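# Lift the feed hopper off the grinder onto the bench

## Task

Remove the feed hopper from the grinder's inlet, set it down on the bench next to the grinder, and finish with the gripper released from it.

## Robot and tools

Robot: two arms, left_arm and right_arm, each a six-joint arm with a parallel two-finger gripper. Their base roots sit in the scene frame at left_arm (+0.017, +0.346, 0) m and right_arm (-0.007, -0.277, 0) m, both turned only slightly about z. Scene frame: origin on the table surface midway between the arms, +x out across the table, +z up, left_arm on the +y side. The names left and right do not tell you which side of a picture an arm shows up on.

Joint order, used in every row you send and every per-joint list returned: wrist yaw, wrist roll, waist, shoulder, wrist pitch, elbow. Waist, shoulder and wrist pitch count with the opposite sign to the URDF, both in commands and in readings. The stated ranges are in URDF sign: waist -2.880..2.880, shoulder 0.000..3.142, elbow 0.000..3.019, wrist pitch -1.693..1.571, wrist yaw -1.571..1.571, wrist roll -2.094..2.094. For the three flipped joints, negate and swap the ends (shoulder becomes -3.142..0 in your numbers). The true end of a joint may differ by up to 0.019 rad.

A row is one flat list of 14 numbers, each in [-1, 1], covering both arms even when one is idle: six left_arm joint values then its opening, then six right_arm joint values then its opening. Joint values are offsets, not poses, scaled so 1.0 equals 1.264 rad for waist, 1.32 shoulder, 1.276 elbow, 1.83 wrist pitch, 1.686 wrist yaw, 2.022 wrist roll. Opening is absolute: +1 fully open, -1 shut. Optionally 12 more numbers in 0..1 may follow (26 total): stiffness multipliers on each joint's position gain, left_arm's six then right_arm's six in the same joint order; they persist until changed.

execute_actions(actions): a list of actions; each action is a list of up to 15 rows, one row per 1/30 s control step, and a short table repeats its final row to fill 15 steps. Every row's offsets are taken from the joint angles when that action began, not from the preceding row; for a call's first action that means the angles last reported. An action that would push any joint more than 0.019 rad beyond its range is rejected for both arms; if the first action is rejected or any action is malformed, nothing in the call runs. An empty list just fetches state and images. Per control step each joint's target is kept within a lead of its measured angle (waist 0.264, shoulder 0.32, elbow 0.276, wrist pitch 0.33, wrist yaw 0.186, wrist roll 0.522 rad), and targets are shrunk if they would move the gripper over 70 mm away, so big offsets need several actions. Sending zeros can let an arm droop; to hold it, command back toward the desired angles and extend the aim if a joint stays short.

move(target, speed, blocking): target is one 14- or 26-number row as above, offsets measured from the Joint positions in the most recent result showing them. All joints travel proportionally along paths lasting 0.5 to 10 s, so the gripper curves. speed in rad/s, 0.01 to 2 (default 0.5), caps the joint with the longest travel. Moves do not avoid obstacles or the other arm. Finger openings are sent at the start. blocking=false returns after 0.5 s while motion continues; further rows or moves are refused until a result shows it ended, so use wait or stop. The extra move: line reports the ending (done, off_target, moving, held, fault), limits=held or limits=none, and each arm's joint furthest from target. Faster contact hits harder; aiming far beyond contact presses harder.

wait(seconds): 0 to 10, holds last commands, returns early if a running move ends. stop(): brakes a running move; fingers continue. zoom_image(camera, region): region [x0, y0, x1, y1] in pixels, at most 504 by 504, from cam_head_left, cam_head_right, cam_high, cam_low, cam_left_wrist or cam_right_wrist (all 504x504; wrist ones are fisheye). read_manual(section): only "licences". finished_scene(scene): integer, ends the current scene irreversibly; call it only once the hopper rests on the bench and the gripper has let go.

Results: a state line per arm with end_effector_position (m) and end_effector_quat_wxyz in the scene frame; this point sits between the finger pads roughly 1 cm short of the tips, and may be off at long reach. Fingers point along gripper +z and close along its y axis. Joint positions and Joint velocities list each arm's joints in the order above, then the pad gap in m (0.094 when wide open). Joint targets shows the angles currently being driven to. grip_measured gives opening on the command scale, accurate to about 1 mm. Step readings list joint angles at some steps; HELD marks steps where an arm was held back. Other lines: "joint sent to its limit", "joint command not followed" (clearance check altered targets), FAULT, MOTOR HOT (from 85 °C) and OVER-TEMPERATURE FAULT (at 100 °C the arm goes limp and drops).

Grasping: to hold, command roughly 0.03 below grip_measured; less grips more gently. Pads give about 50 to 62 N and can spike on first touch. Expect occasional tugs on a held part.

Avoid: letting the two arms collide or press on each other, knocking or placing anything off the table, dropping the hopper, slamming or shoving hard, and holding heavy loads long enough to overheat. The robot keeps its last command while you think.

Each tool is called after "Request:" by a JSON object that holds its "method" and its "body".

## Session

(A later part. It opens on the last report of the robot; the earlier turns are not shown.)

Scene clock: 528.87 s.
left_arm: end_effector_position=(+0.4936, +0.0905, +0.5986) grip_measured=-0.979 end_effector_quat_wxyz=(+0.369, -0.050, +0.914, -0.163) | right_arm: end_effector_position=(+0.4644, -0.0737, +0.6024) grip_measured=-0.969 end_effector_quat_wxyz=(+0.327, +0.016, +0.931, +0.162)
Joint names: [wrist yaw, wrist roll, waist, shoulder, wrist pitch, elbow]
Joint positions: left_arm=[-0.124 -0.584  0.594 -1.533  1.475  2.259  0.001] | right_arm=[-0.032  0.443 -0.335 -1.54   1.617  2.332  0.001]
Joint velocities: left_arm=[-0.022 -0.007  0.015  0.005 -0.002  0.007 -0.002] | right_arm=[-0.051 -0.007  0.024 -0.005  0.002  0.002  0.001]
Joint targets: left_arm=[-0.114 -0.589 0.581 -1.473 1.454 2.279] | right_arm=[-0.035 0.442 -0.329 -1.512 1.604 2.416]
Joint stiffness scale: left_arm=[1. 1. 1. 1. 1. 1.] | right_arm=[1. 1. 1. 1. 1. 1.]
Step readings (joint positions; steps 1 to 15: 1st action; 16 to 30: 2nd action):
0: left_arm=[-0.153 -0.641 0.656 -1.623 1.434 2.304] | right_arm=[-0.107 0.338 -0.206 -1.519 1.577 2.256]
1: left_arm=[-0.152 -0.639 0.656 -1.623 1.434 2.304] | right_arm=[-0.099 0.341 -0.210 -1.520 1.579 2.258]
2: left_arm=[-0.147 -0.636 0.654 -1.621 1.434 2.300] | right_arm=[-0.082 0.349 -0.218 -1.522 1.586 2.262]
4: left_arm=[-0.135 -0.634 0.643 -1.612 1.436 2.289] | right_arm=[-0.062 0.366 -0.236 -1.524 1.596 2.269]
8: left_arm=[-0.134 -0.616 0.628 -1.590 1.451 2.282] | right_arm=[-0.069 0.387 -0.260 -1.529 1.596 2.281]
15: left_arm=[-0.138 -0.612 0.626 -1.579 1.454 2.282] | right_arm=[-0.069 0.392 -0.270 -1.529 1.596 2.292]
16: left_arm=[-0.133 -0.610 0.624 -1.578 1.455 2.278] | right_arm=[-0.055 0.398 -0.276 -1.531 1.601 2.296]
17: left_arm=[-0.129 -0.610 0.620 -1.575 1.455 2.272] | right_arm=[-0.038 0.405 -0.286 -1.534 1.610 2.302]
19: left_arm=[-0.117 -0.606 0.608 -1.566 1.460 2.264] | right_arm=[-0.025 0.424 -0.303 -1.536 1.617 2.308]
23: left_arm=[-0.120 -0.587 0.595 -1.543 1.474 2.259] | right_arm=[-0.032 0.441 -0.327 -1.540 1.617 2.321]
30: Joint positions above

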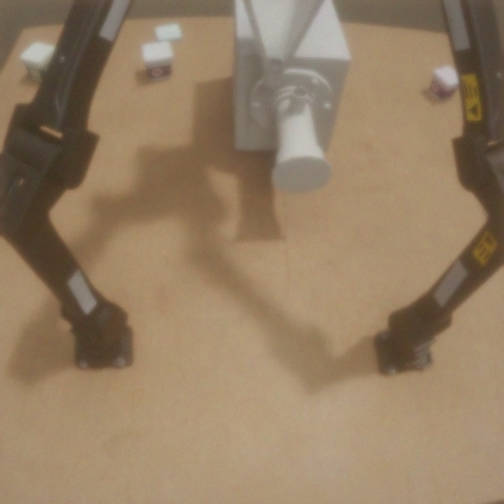

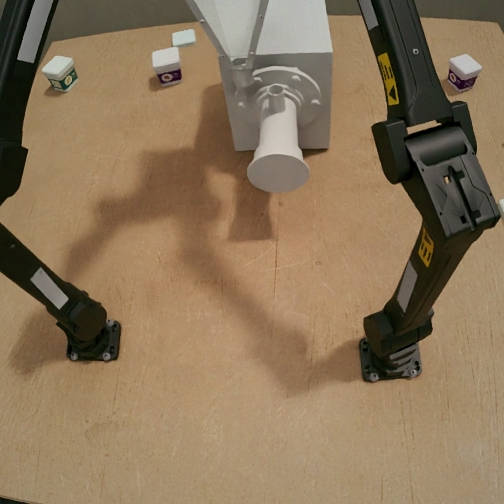

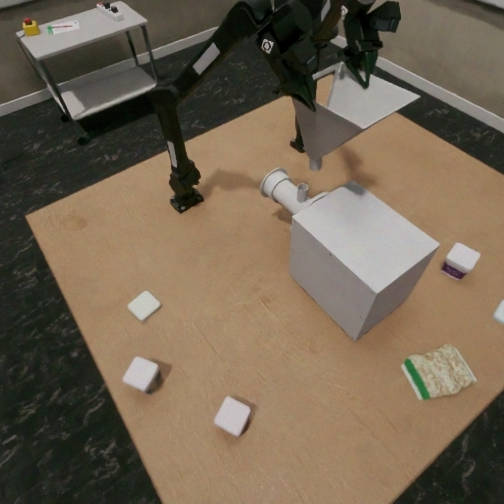

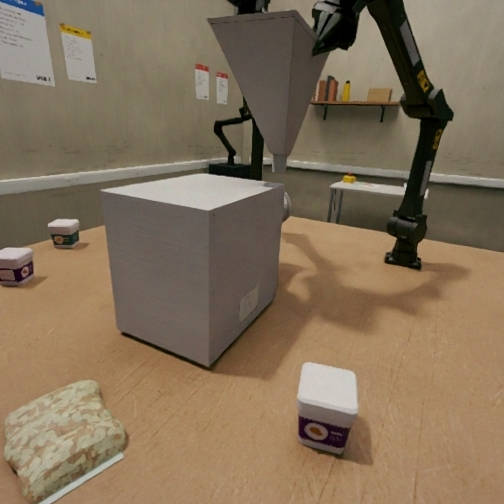

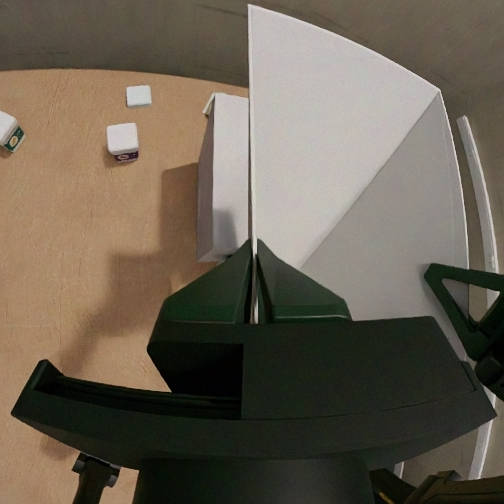

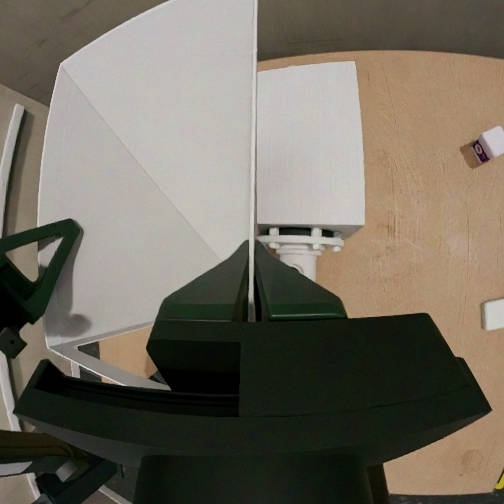

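Request:
{"method": "execute_actions", "body": {"actions": [[[0.014,0.007,-0.03,0.06,-0.017,-0.02,-1,0.007,0.015,-0.023,0.015,-0.01,0.04,-1],[0.028,0.015,-0.051,0.073,-0.023,-0.052,-1,0.015,0.029,-0.046,0.008,-0.013,0.015,-1]],[[0.014,0.007,-0.03,0.06,-0.017,-0.02,-1,0.007,0.015,-0.023,0.015,-0.01,0.025,-1],[0.028,0.015,-0.051,0.073,-0.023,-0.052,-1,0.015,0.029,-0.046,0.008,-0.013,0.015,-1]]]}}

Scene clock: 551.40 s.
left_arm: end_effector_position=(+0.4898, +0.1438, +0.5700) grip_measured=-0.979 end_effector_quat_wxyz=(+0.344, -0.056, +0.925, -0.153) | right_arm: end_effector_position=(+0.4597, -0.0210, +0.5742) grip_measured=-0.969 end_effector_quat_wxyz=(+0.296, +0.026, +0.942, +0.159)
Joint names: [wrist yaw, wrist roll, waist, shoulder, wrist pitch, elbow]
Joint positions: left_arm=[-0.04  -0.52   0.48  -1.437  1.45   2.088  0.001] | right_arm=[ 0.029  0.557 -0.45  -1.581  1.623  2.317  0.001]
Joint velocities: left_arm=[ 0.007  0.066 -0.015  0.005  0.007 -0.002  0.001] | right_arm=[ 0.037 -0.051 -0.005  0.005 -0.007 -0.007 -0.001]
Joint targets: left_arm=[-0.036 -0.521 0.473 -1.390 1.421 2.107] | right_arm=[0.025 0.560 -0.450 -1.551 1.597 2.344]
Joint stiffness scale: left_arm=[1. 1. 1. 1. 1. 1.] | right_arm=[1. 1. 1. 1. 1. 1.]
Step readings (joint positions; steps 1 to 15: 1st action; 16 to 30: 2nd action):
0: left_arm=[-0.124 -0.584 0.594 -1.533 1.475 2.259] | right_arm=[-0.032 0.443 -0.335 -1.540 1.617 2.332]
1: left_arm=[-0.120 -0.584 0.592 -1.531 1.473 2.252] | right_arm=[-0.027 0.446 -0.337 -1.540 1.617 2.332]
2: left_arm=[-0.106 -0.583 0.585 -1.523 1.463 2.234] | right_arm=[-0.013 0.450 -0.345 -1.540 1.618 2.331]
4: left_arm=[-0.083 -0.578 0.567 -1.505 1.456 2.200] | right_arm=[0.005 0.467 -0.366 -1.543 1.623 2.326]
8: left_arm=[-0.085 -0.554 0.540 -1.487 1.462 2.176] | right_arm=[-0.002 0.496 -0.390 -1.559 1.621 2.324]
15: left_arm=[-0.083 -0.551 0.538 -1.487 1.463 2.173] | right_arm=[-0.001 0.501 -0.392 -1.561 1.621 2.324]
16: left_arm=[-0.076 -0.550 0.535 -1.484 1.461 2.166] | right_arm=[0.005 0.505 -0.394 -1.561 1.621 2.324]
17: left_arm=[-0.061 -0.550 0.529 -1.476 1.451 2.148] | right_arm=[0.016 0.509 -0.401 -1.562 1.622 2.323]
19: left_arm=[-0.039 -0.547 0.509 -1.458 1.442 2.114] | right_arm=[0.033 0.520 -0.422 -1.564 1.626 2.319]
23: left_arm=[-0.042 -0.524 0.483 -1.438 1.449 2.090] | right_arm=[0.028 0.551 -0.447 -1.580 1.623 2.317]
30: Joint positions above

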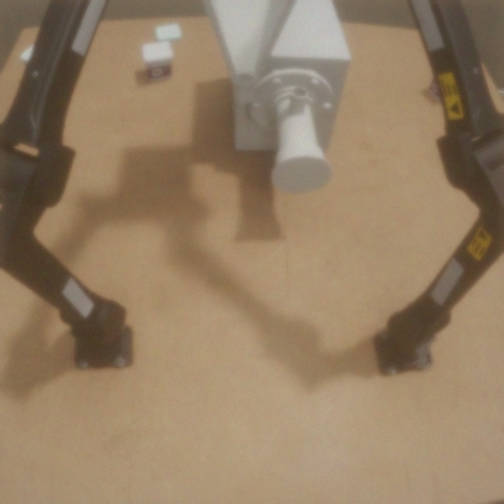

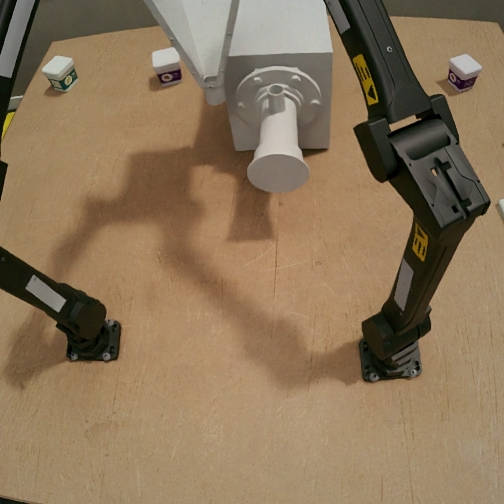

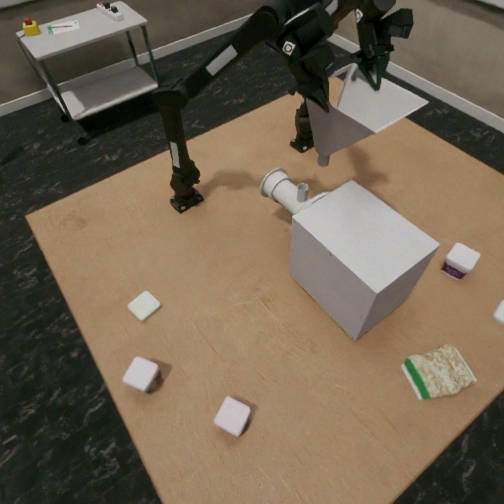

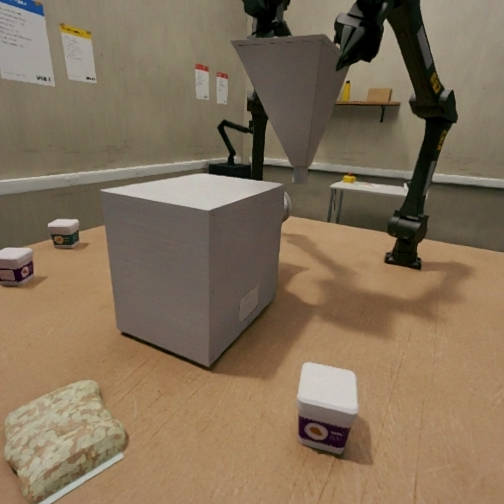

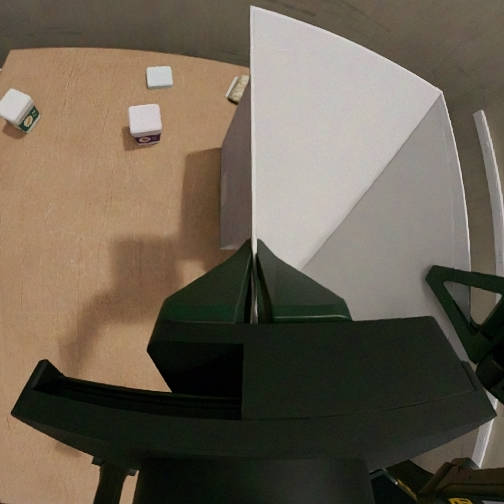

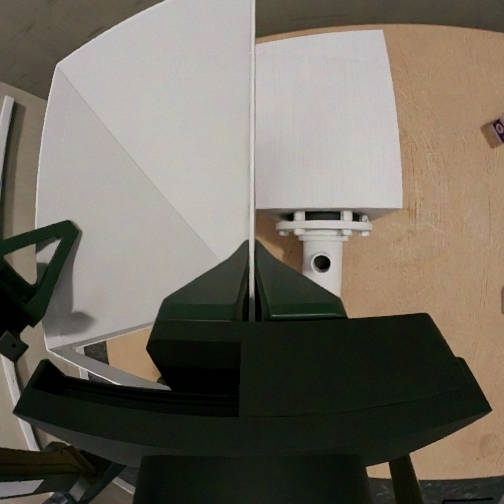

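Request:
{"method": "move", "body": {"target": [0.073,0.03,-0.131,0.131,-0.038,-0.2155,-1,0.029,0.072,-0.1115,-0.009,-0.031,-0.066,-1], "speed": 0.3}}

Scene clock: 563.27 s.
left_arm: end_effector_position=(+0.4690, +0.2122, +0.4994) grip_measured=-0.979 end_effector_quat_wxyz=(+0.282, -0.089, +0.944, -0.148) | right_arm: end_effector_position=(+0.4432, +0.0465, +0.5100) grip_measured=-0.969 end_effector_quat_wxyz=(+0.236, +0.031, +0.961, +0.142)
Joint names: [wrist yaw, wrist roll, waist, shoulder, wrist pitch, elbow]
Joint positions: left_arm=[ 0.08  -0.471  0.321 -1.305  1.425  1.802  0.001] | right_arm=[ 0.073  0.69  -0.584 -1.619  1.609  2.212  0.001]
Joint velocities: left_arm=[-0.007  0.007  0.005  0.005 -0.012 -0.012  0.   ] | right_arm=[ 0.037 -0.037  0.005  0.015  0.012 -0.002 -0.   ]
Joint targets: left_arm=[0.083 -0.460 0.314 -1.264 1.381 1.813] | right_arm=[0.078 0.702 -0.591 -1.593 1.566 2.233]
Joint stiffness scale: left_arm=[1. 1. 1. 1. 1. 1.] | right_arm=[1. 1. 1. 1. 1. 1.]
move: off_target (left_arm, right_arm); limits=none; left_arm: farthest joint: the wrist pitch, 0.044 radians from its target (0.070 radians at the start); right_arm: farthest joint: the wrist pitch, 0.043 radians from its target (0.057 radians at the start)

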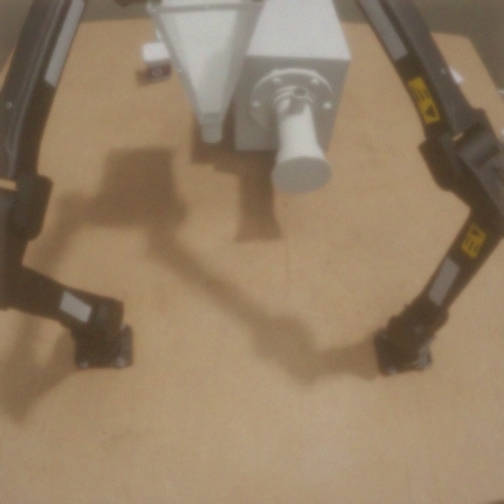

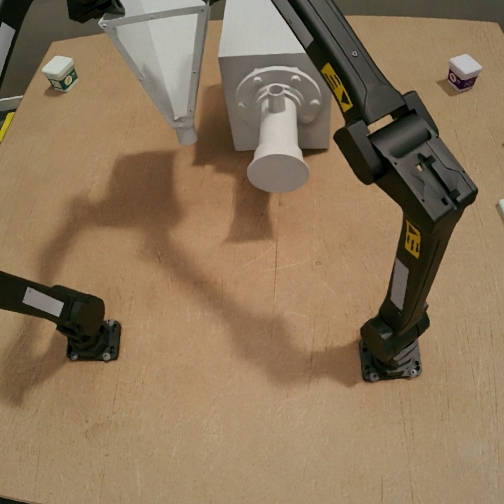

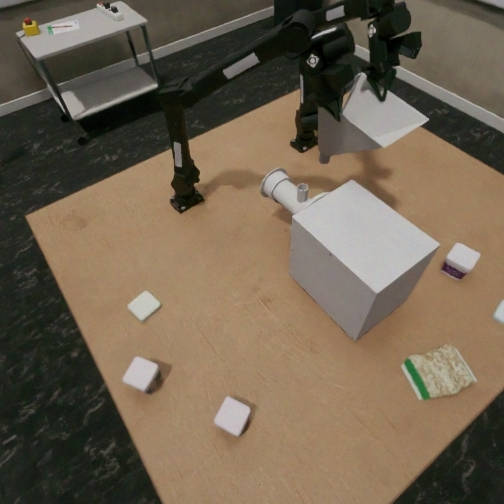

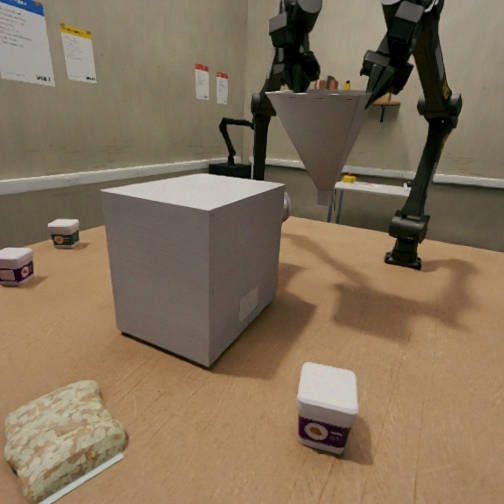

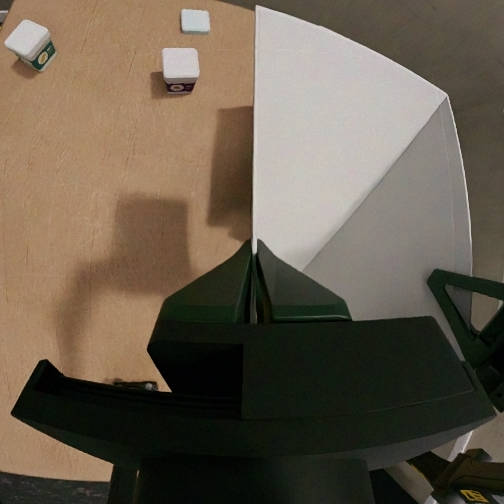

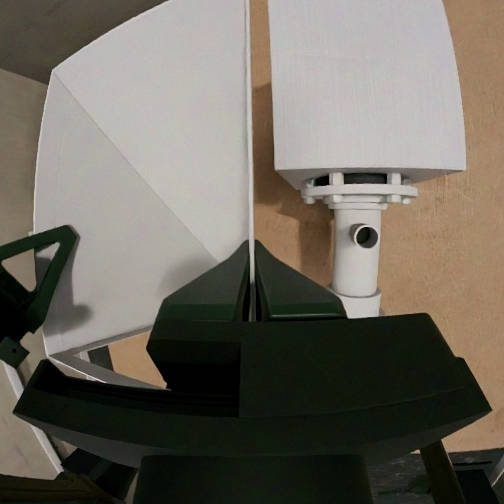

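Request:
{"method": "move", "body": {"target": [0.085,0.096,-0.181,0.023,0.028,-0.2006,-1,-0.0825,0.086,-0.071,-0.082,-0.013,-0.062,-1], "speed": 0.25}}

Scene clock: 578.10 s.
left_arm: end_effector_position=(+0.4540, +0.2925, +0.3686) grip_measured=-0.979 end_effector_quat_wxyz=(+0.138, -0.110, +0.975, -0.134) | right_arm: end_effector_position=(+0.4298, +0.1271, +0.3849) grip_measured=-0.969 end_effector_quat_wxyz=(+0.087, +0.052, +0.986, +0.130)
Joint names: [wrist yaw, wrist roll, waist, shoulder, wrist pitch, elbow]
Joint positions: left_arm=[ 0.222 -0.295  0.098 -1.311  1.474  1.533  0.001] | right_arm=[-0.062  0.843 -0.667 -1.763  1.609  2.11   0.001]
Joint velocities: left_arm=[ 0.081  0.066  0.005  0.005  0.007 -0.012 -0.001] | right_arm=[ 0.007  0.051  0.015  0.005 -0.007 -0.002  0.001]
Joint targets: left_arm=[0.223 -0.277 0.093 -1.275 1.476 1.546] | right_arm=[-0.066 0.864 -0.674 -1.728 1.585 2.133]
Joint stiffness scale: left_arm=[1. 1. 1. 1. 1. 1.] | right_arm=[1. 1. 1. 1. 1. 1.]
move: off_target (left_arm, right_arm); limits=none; left_arm: farthest joint: the shoulder, 0.036 radians from its target (0.031 radians at the start); right_arm: farthest joint: the shoulder, 0.036 radians from its target (0.108 radians at the start)

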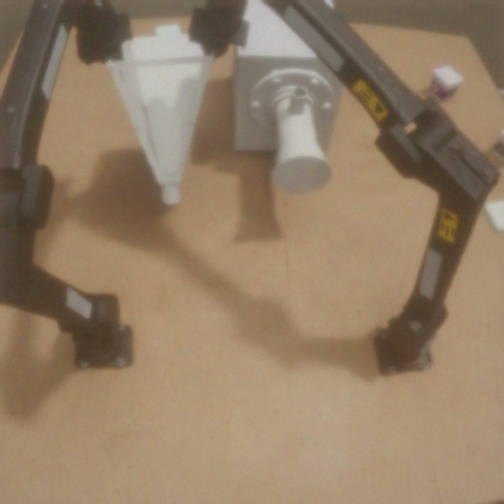

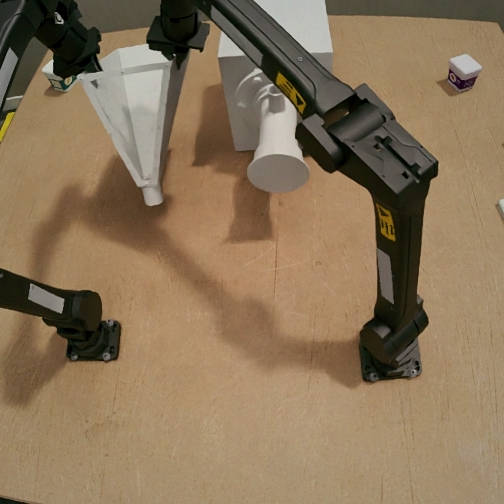

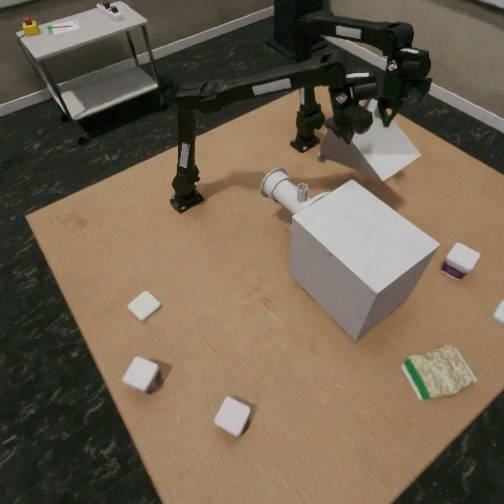

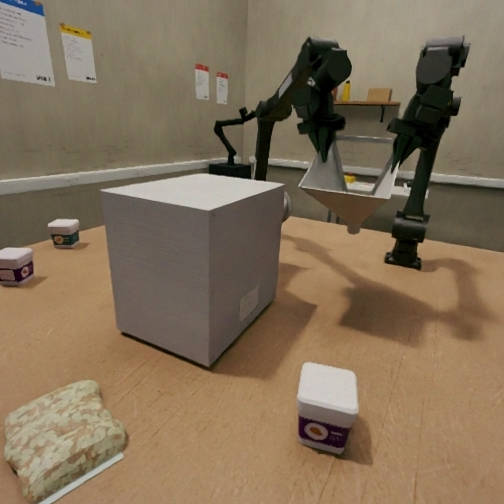

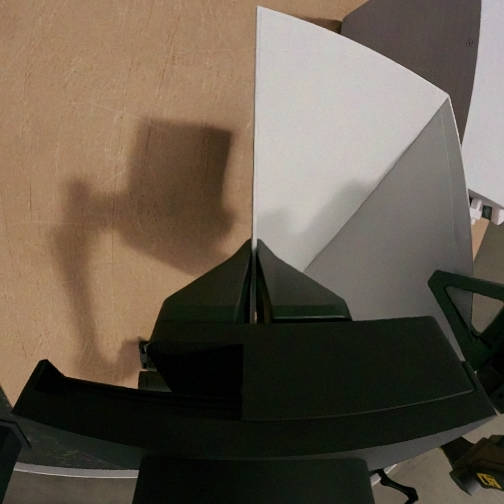

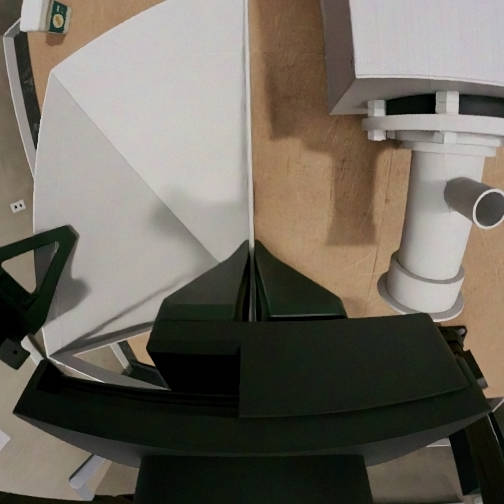

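Request:
{"method": "move", "body": {"target": [0.007,0.024,-0.0285,-0.066,0.008,-0.151,-1,-0.128,0.018,0.026,-0.032,-0.047,-0.144,-1], "speed": 0.2}}

Scene clock: 591.37 s.
left_arm: end_effector_position=(+0.4319, +0.3042, +0.2451) grip_measured=-0.979 end_effector_quat_wxyz=(-0.006, -0.130, +0.985, -0.115) | right_arm: end_effector_position=(+0.4124, +0.1404, +0.2637) grip_measured=-0.969 end_effector_quat_wxyz=(-0.061, +0.064, +0.988, +0.126)
Joint names: [wrist yaw, wrist roll, waist, shoulder, wrist pitch, elbow]
Joint positions: left_arm=[ 0.229 -0.27   0.069 -1.413  1.475  1.337  0.001] | right_arm=[-0.265  0.849 -0.645 -1.836  1.544  1.901  0.001]
Joint velocities: left_arm=[-0.022 -0.037 -0.005 -0.005 -0.002 -0.002 -0.002] | right_arm=[-0.022  0.007  0.005  0.015  0.017  0.012 -0.001]
Joint targets: left_arm=[0.233 -0.246 0.062 -1.398 1.489 1.340] | right_arm=[-0.278 0.880 -0.634 -1.805 1.523 1.926]
Joint stiffness scale: left_arm=[1. 1. 1. 1. 1. 1.] | right_arm=[1. 1. 1. 1. 1. 1.]
move: off_target (left_arm, right_arm); limits=none; left_arm: farthest joint: the wrist roll, 0.023 radians from its target (0.048 radians at the start); right_arm: farthest joint: the shoulder, 0.031 radians from its target (0.042 radians at the start)

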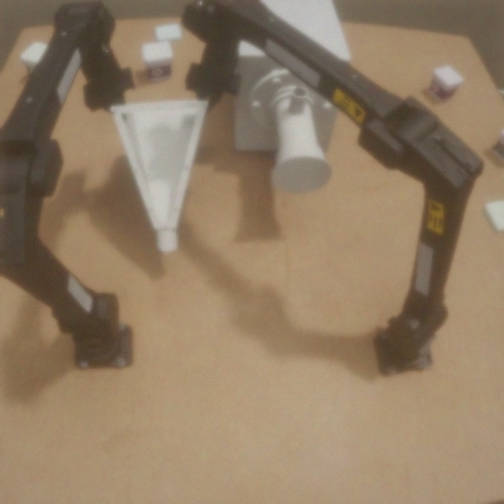

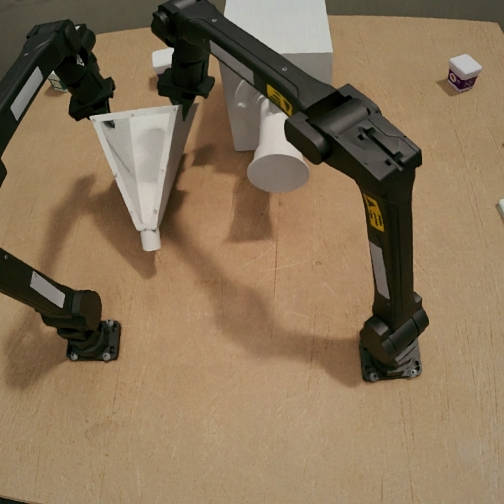

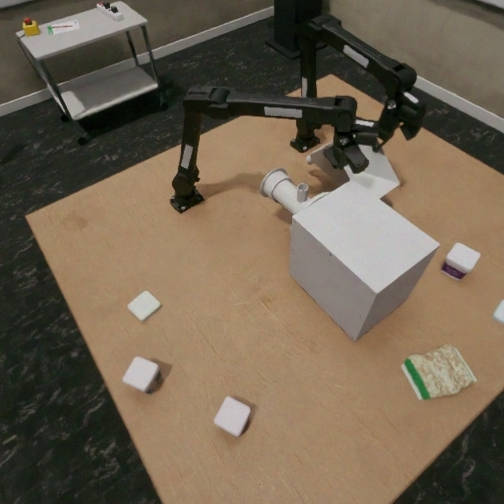

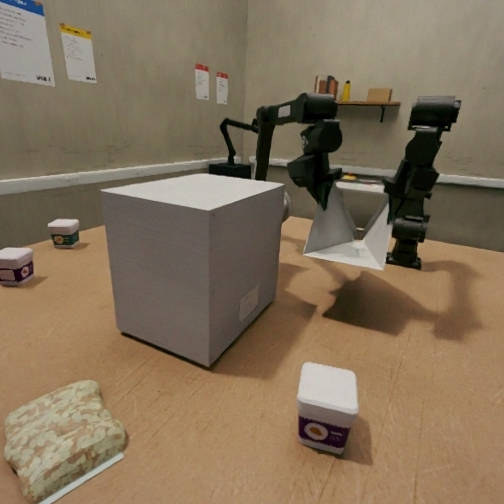

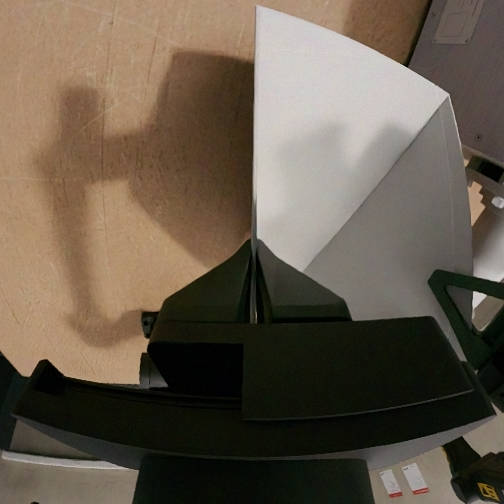

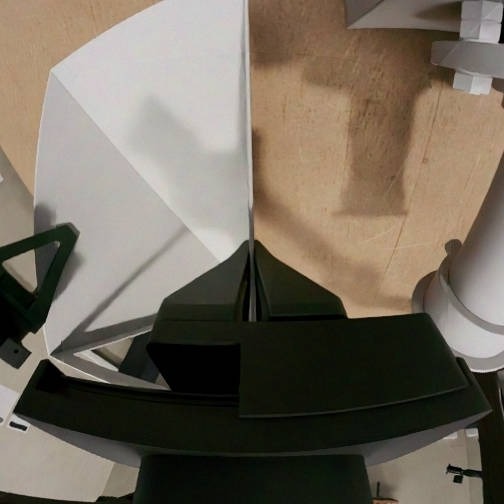

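Request:
{"method": "move", "body": {"target": [0.002,0.01,-0.0095,-0.122,-0.025,-0.078,-1,-0.095,-0.007,0.029,-0.07,-0.03,-0.064,-1], "speed": 0.15}}

Request:
{"method": "zoom_image", "body": {"camera": "cam_low", "region": [270, 150, 470, 350]}}

Scene clock: 607.93 s.
left_arm: end_effector_position=(+0.4229, +0.3059, +0.1421) grip_measured=-0.979 end_effector_quat_wxyz=(-0.114, -0.141, +0.978, -0.099) | right_arm: end_effector_position=(+0.4055, +0.1435, +0.1627) grip_measured=-0.969 end_effector_quat_wxyz=(-0.169, +0.078, +0.975, +0.118)
Joint names: [wrist yaw, wrist roll, waist, shoulder, wrist pitch, elbow]
Joint positions: left_arm=[ 0.229 -0.264  0.065 -1.585  1.427  1.239  0.001] | right_arm=[-0.407  0.82  -0.618 -1.96   1.497  1.798  0.001]
Joint velocities: left_arm=[-0.007 -0.037  0.005 -0.005  0.017  0.007 -0.001] | right_arm=[-0.007  0.007  0.015  0.005  0.012  0.007 -0.   ]
Joint targets: left_arm=[0.233 -0.250 0.056 -1.574 1.429 1.238] | right_arm=[-0.426 0.835 -0.608 -1.929 1.489 1.819]
Joint stiffness scale: left_arm=[1. 1. 1. 1. 1. 1.] | right_arm=[1. 1. 1. 1. 1. 1.]
move: off_target (right_arm); limits=none; left_arm: farthest joint: the wrist roll, 0.014 radians from its target (0.020 radians at the start); right_arm: farthest joint: the shoulder, 0.031 radians from its target (0.092 radians at the start)

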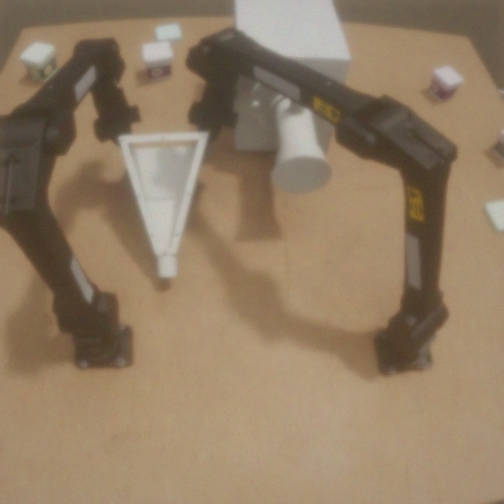

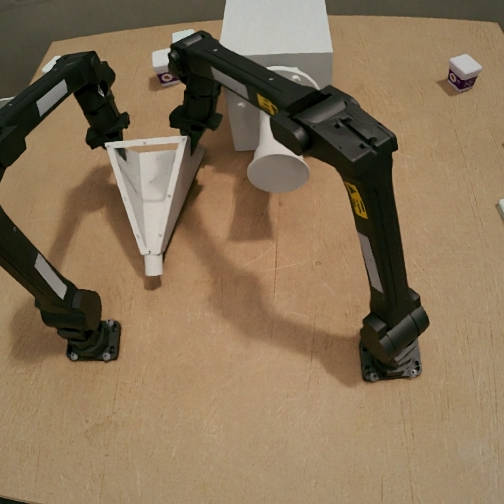

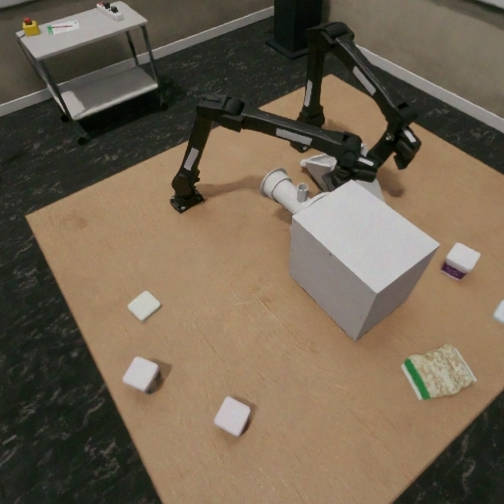

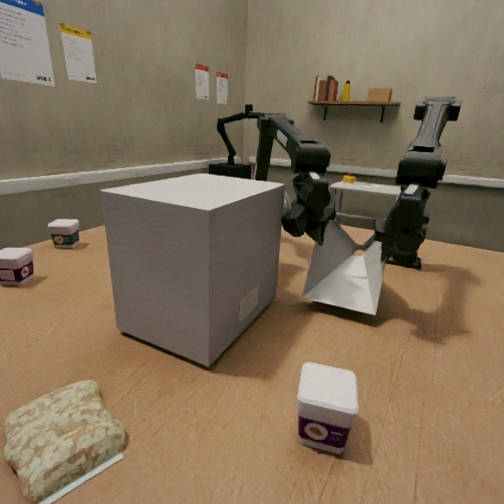

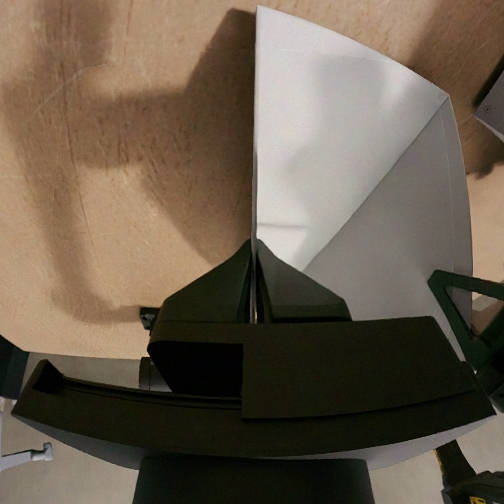

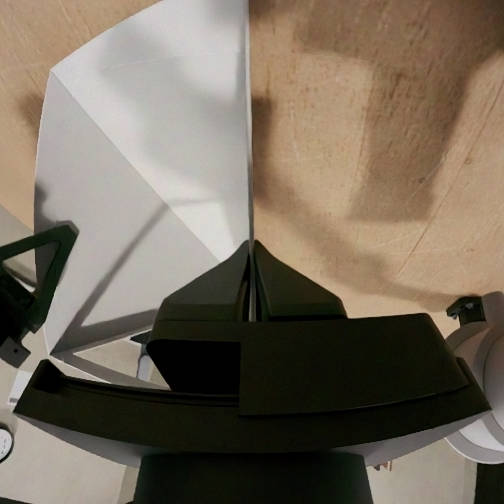

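Region (270, 150, 470, 350) of cam_low's 504x504 image, scaled by 2.520, with more detail than that image has.

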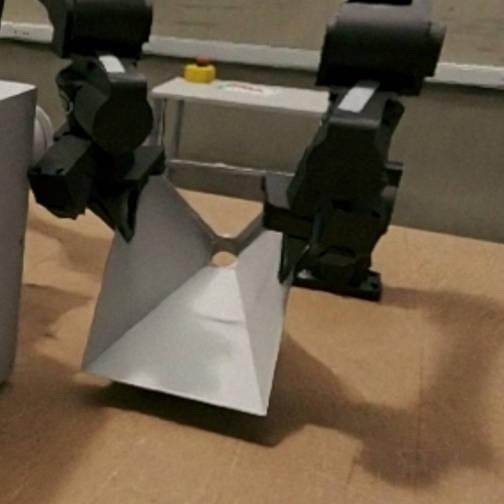

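Request:
{"method": "zoom_image", "body": {"camera": "cam_head_right", "region": [80, 130, 250, 300]}}

Request:
{"method": "zoom_image", "body": {"camera": "cam_high", "region": [270, 120, 400, 220]}}

Region (80, 130, 250, 300) of cam_head_right's 504x504 image, scaled by 2.965, with more detail than that image has.

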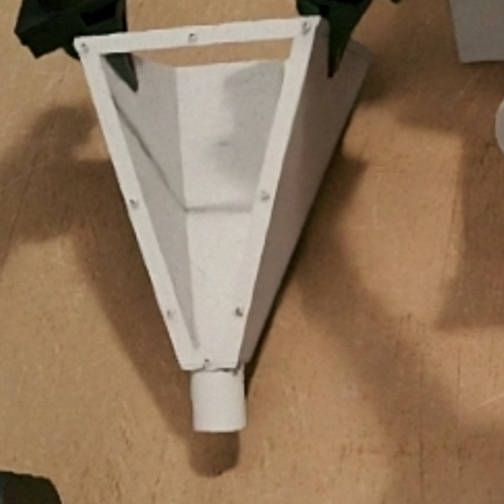

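Region (270, 120, 400, 220) of cam_high's 504x504 image, scaled by 3.877, with more detail than that image has; it fills the top 388 rows of this view, and the rest is white.

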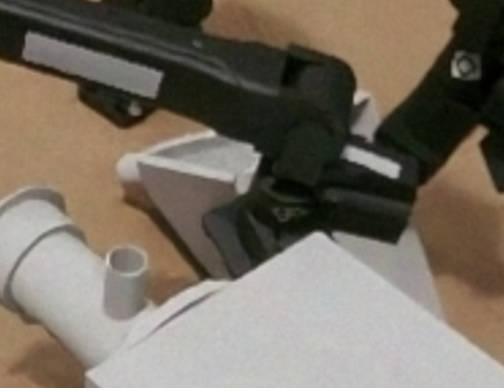

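Request:
{"method": "execute_actions", "body": {"actions": [[[0.002,0.005,-0.006,0.0067,-0.0016,-0.0035,-1,-0.011,0.005,0.007,0.0229,-0.0065,0.0137,-1],[0.002,0.005,-0.006,0.0054,-0.0043,-0.006,-1,-0.011,0.005,0.007,0.0222,-0.009,0.0108,-1],[0.002,0.005,-0.006,0.0041,-0.007,-0.0084,-1,-0.011,0.005,0.007,0.0216,-0.0114,0.008,-1],[0.002,0.005,-0.006,0.0028,-0.0095,-0.011,-1,-0.011,0.005,0.007,0.0209,-0.0138,0.0052,-1],[0.002,0.005,-0.006,0.0015,-0.012,-0.0133,-1,-0.011,0.005,0.007,0.0203,-0.0163,0.0023,-1],[0.002,0.005,-0.006,0.0002,-0.0148,-0.0158,-1,-0.011,0.005,0.007,0.0196,-0.0187,-0.0005,-1],[0.002,0.005,-0.006,-0.0011,-0.0174,-0.0182,-1,-0.011,0.005,0.007,0.019,-0.0212,-0.0034,-1],[0.002,0.005,-0.006,-0.0025,-0.02,-0.0207,-1,-0.011,0.005,0.007,0.0183,-0.0236,-0.0062,-1]]]}}

Request:
{"method": "zoom_image", "body": {"camera": "cam_low", "region": [270, 150, 470, 350]}}

Request:
{"method": "zoom_image", "body": {"camera": "cam_head_right", "region": [80, 130, 250, 300]}}

Scene clock: 626.57 s.
left_arm: end_effector_position=(+0.4238, +0.3058, +0.1312) grip_measured=-0.979 end_effector_quat_wxyz=(-0.110, -0.141, +0.979, -0.101) | right_arm: end_effector_position=(+0.4066, +0.1435, +0.1511) grip_measured=-0.969 end_effector_quat_wxyz=(-0.166, +0.076, +0.976, +0.121)
Joint names: [wrist yaw, wrist roll, waist, shoulder, wrist pitch, elbow]
Joint positions: left_arm=[ 0.23  -0.264  0.064 -1.591  1.389  1.217  0.001] | right_arm=[-0.407  0.816 -0.617 -1.962  1.46   1.772  0.001]
Joint velocities: left_arm=[-0.066 -0.022 -0.005  0.005  0.022 -0.002 -0.001] | right_arm=[-0.081 -0.022  0.005  0.005 -0.007  0.017 -0.   ]
Joint targets: left_arm=[0.232 -0.254 0.057 -1.588 1.390 1.212] | right_arm=[-0.425 0.830 -0.609 -1.936 1.454 1.790]
Joint stiffness scale: left_arm=[1. 1. 1. 1. 1. 1.] | right_arm=[1. 1. 1. 1. 1. 1.]
Step readings (joint positions):
0: left_arm=[0.229 -0.264 0.065 -1.585 1.427 1.239] | right_arm=[-0.407 0.820 -0.618 -1.960 1.497 1.798]
1: left_arm=[0.229 -0.264 0.065 -1.585 1.426 1.239] | right_arm=[-0.407 0.820 -0.618 -1.960 1.496 1.798]
2: left_arm=[0.229 -0.264 0.065 -1.585 1.425 1.239] | right_arm=[-0.407 0.819 -0.618 -1.960 1.495 1.798]
4: left_arm=[0.229 -0.264 0.064 -1.585 1.418 1.236] | right_arm=[-0.407 0.819 -0.617 -1.960 1.488 1.794]
8: left_arm=[0.229 -0.264 0.064 -1.585 1.399 1.224] | right_arm=[-0.407 0.817 -0.617 -1.960 1.469 1.780]
15: Joint positions above

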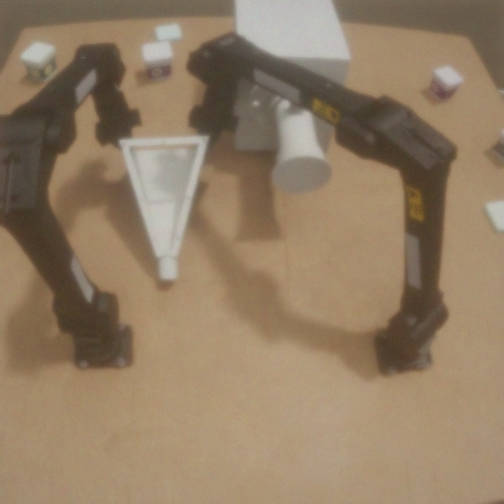

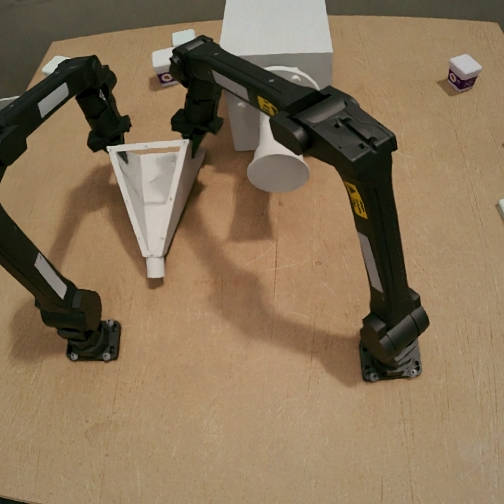

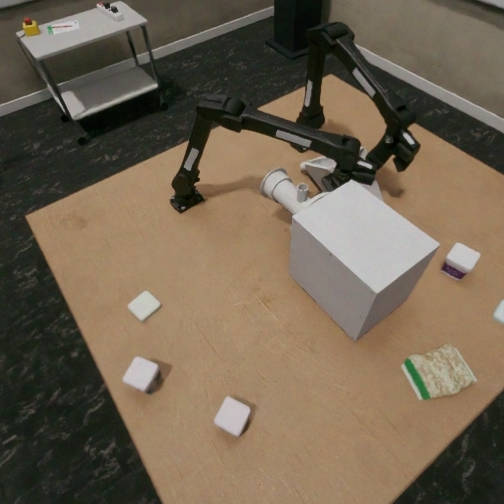

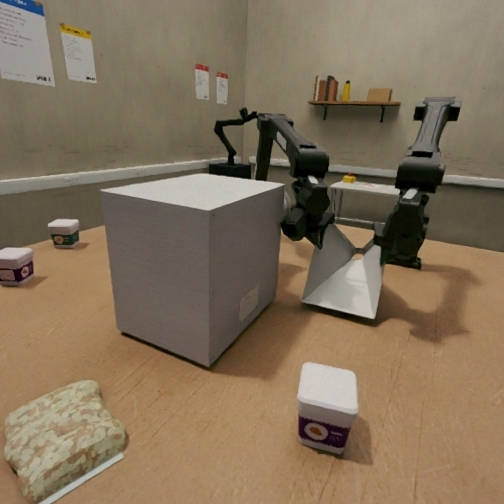

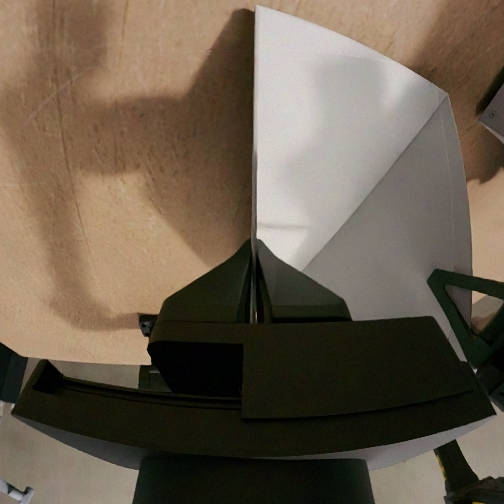

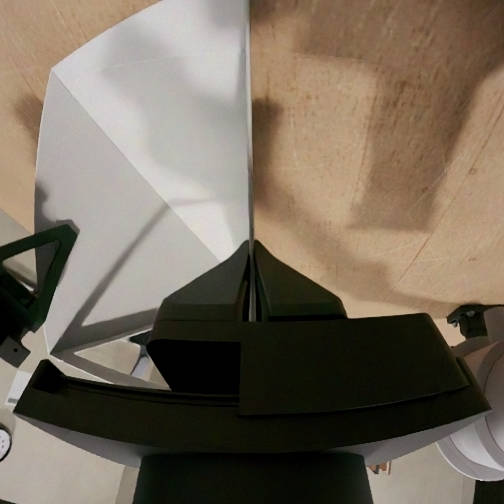

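Region (270, 150, 470, 350) of cam_low's 504x504 image, scaled by 2.520, with more detail than that image has.

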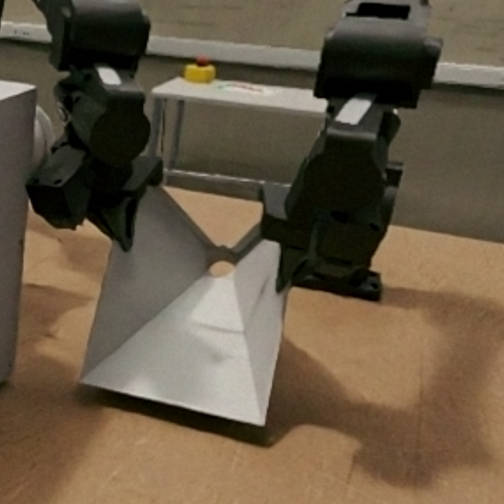

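Region (80, 130, 250, 300) of cam_head_right's 504x504 image, scaled by 2.965, with more detail than that image has.

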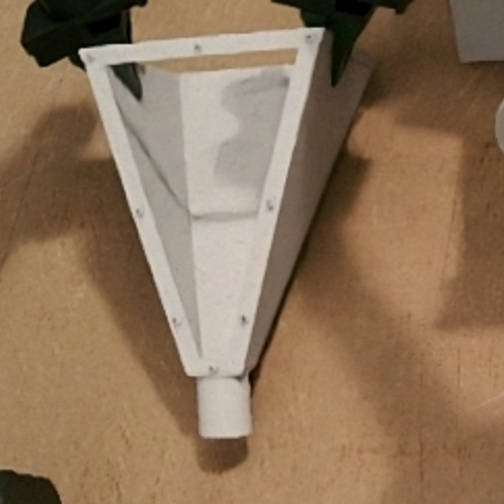

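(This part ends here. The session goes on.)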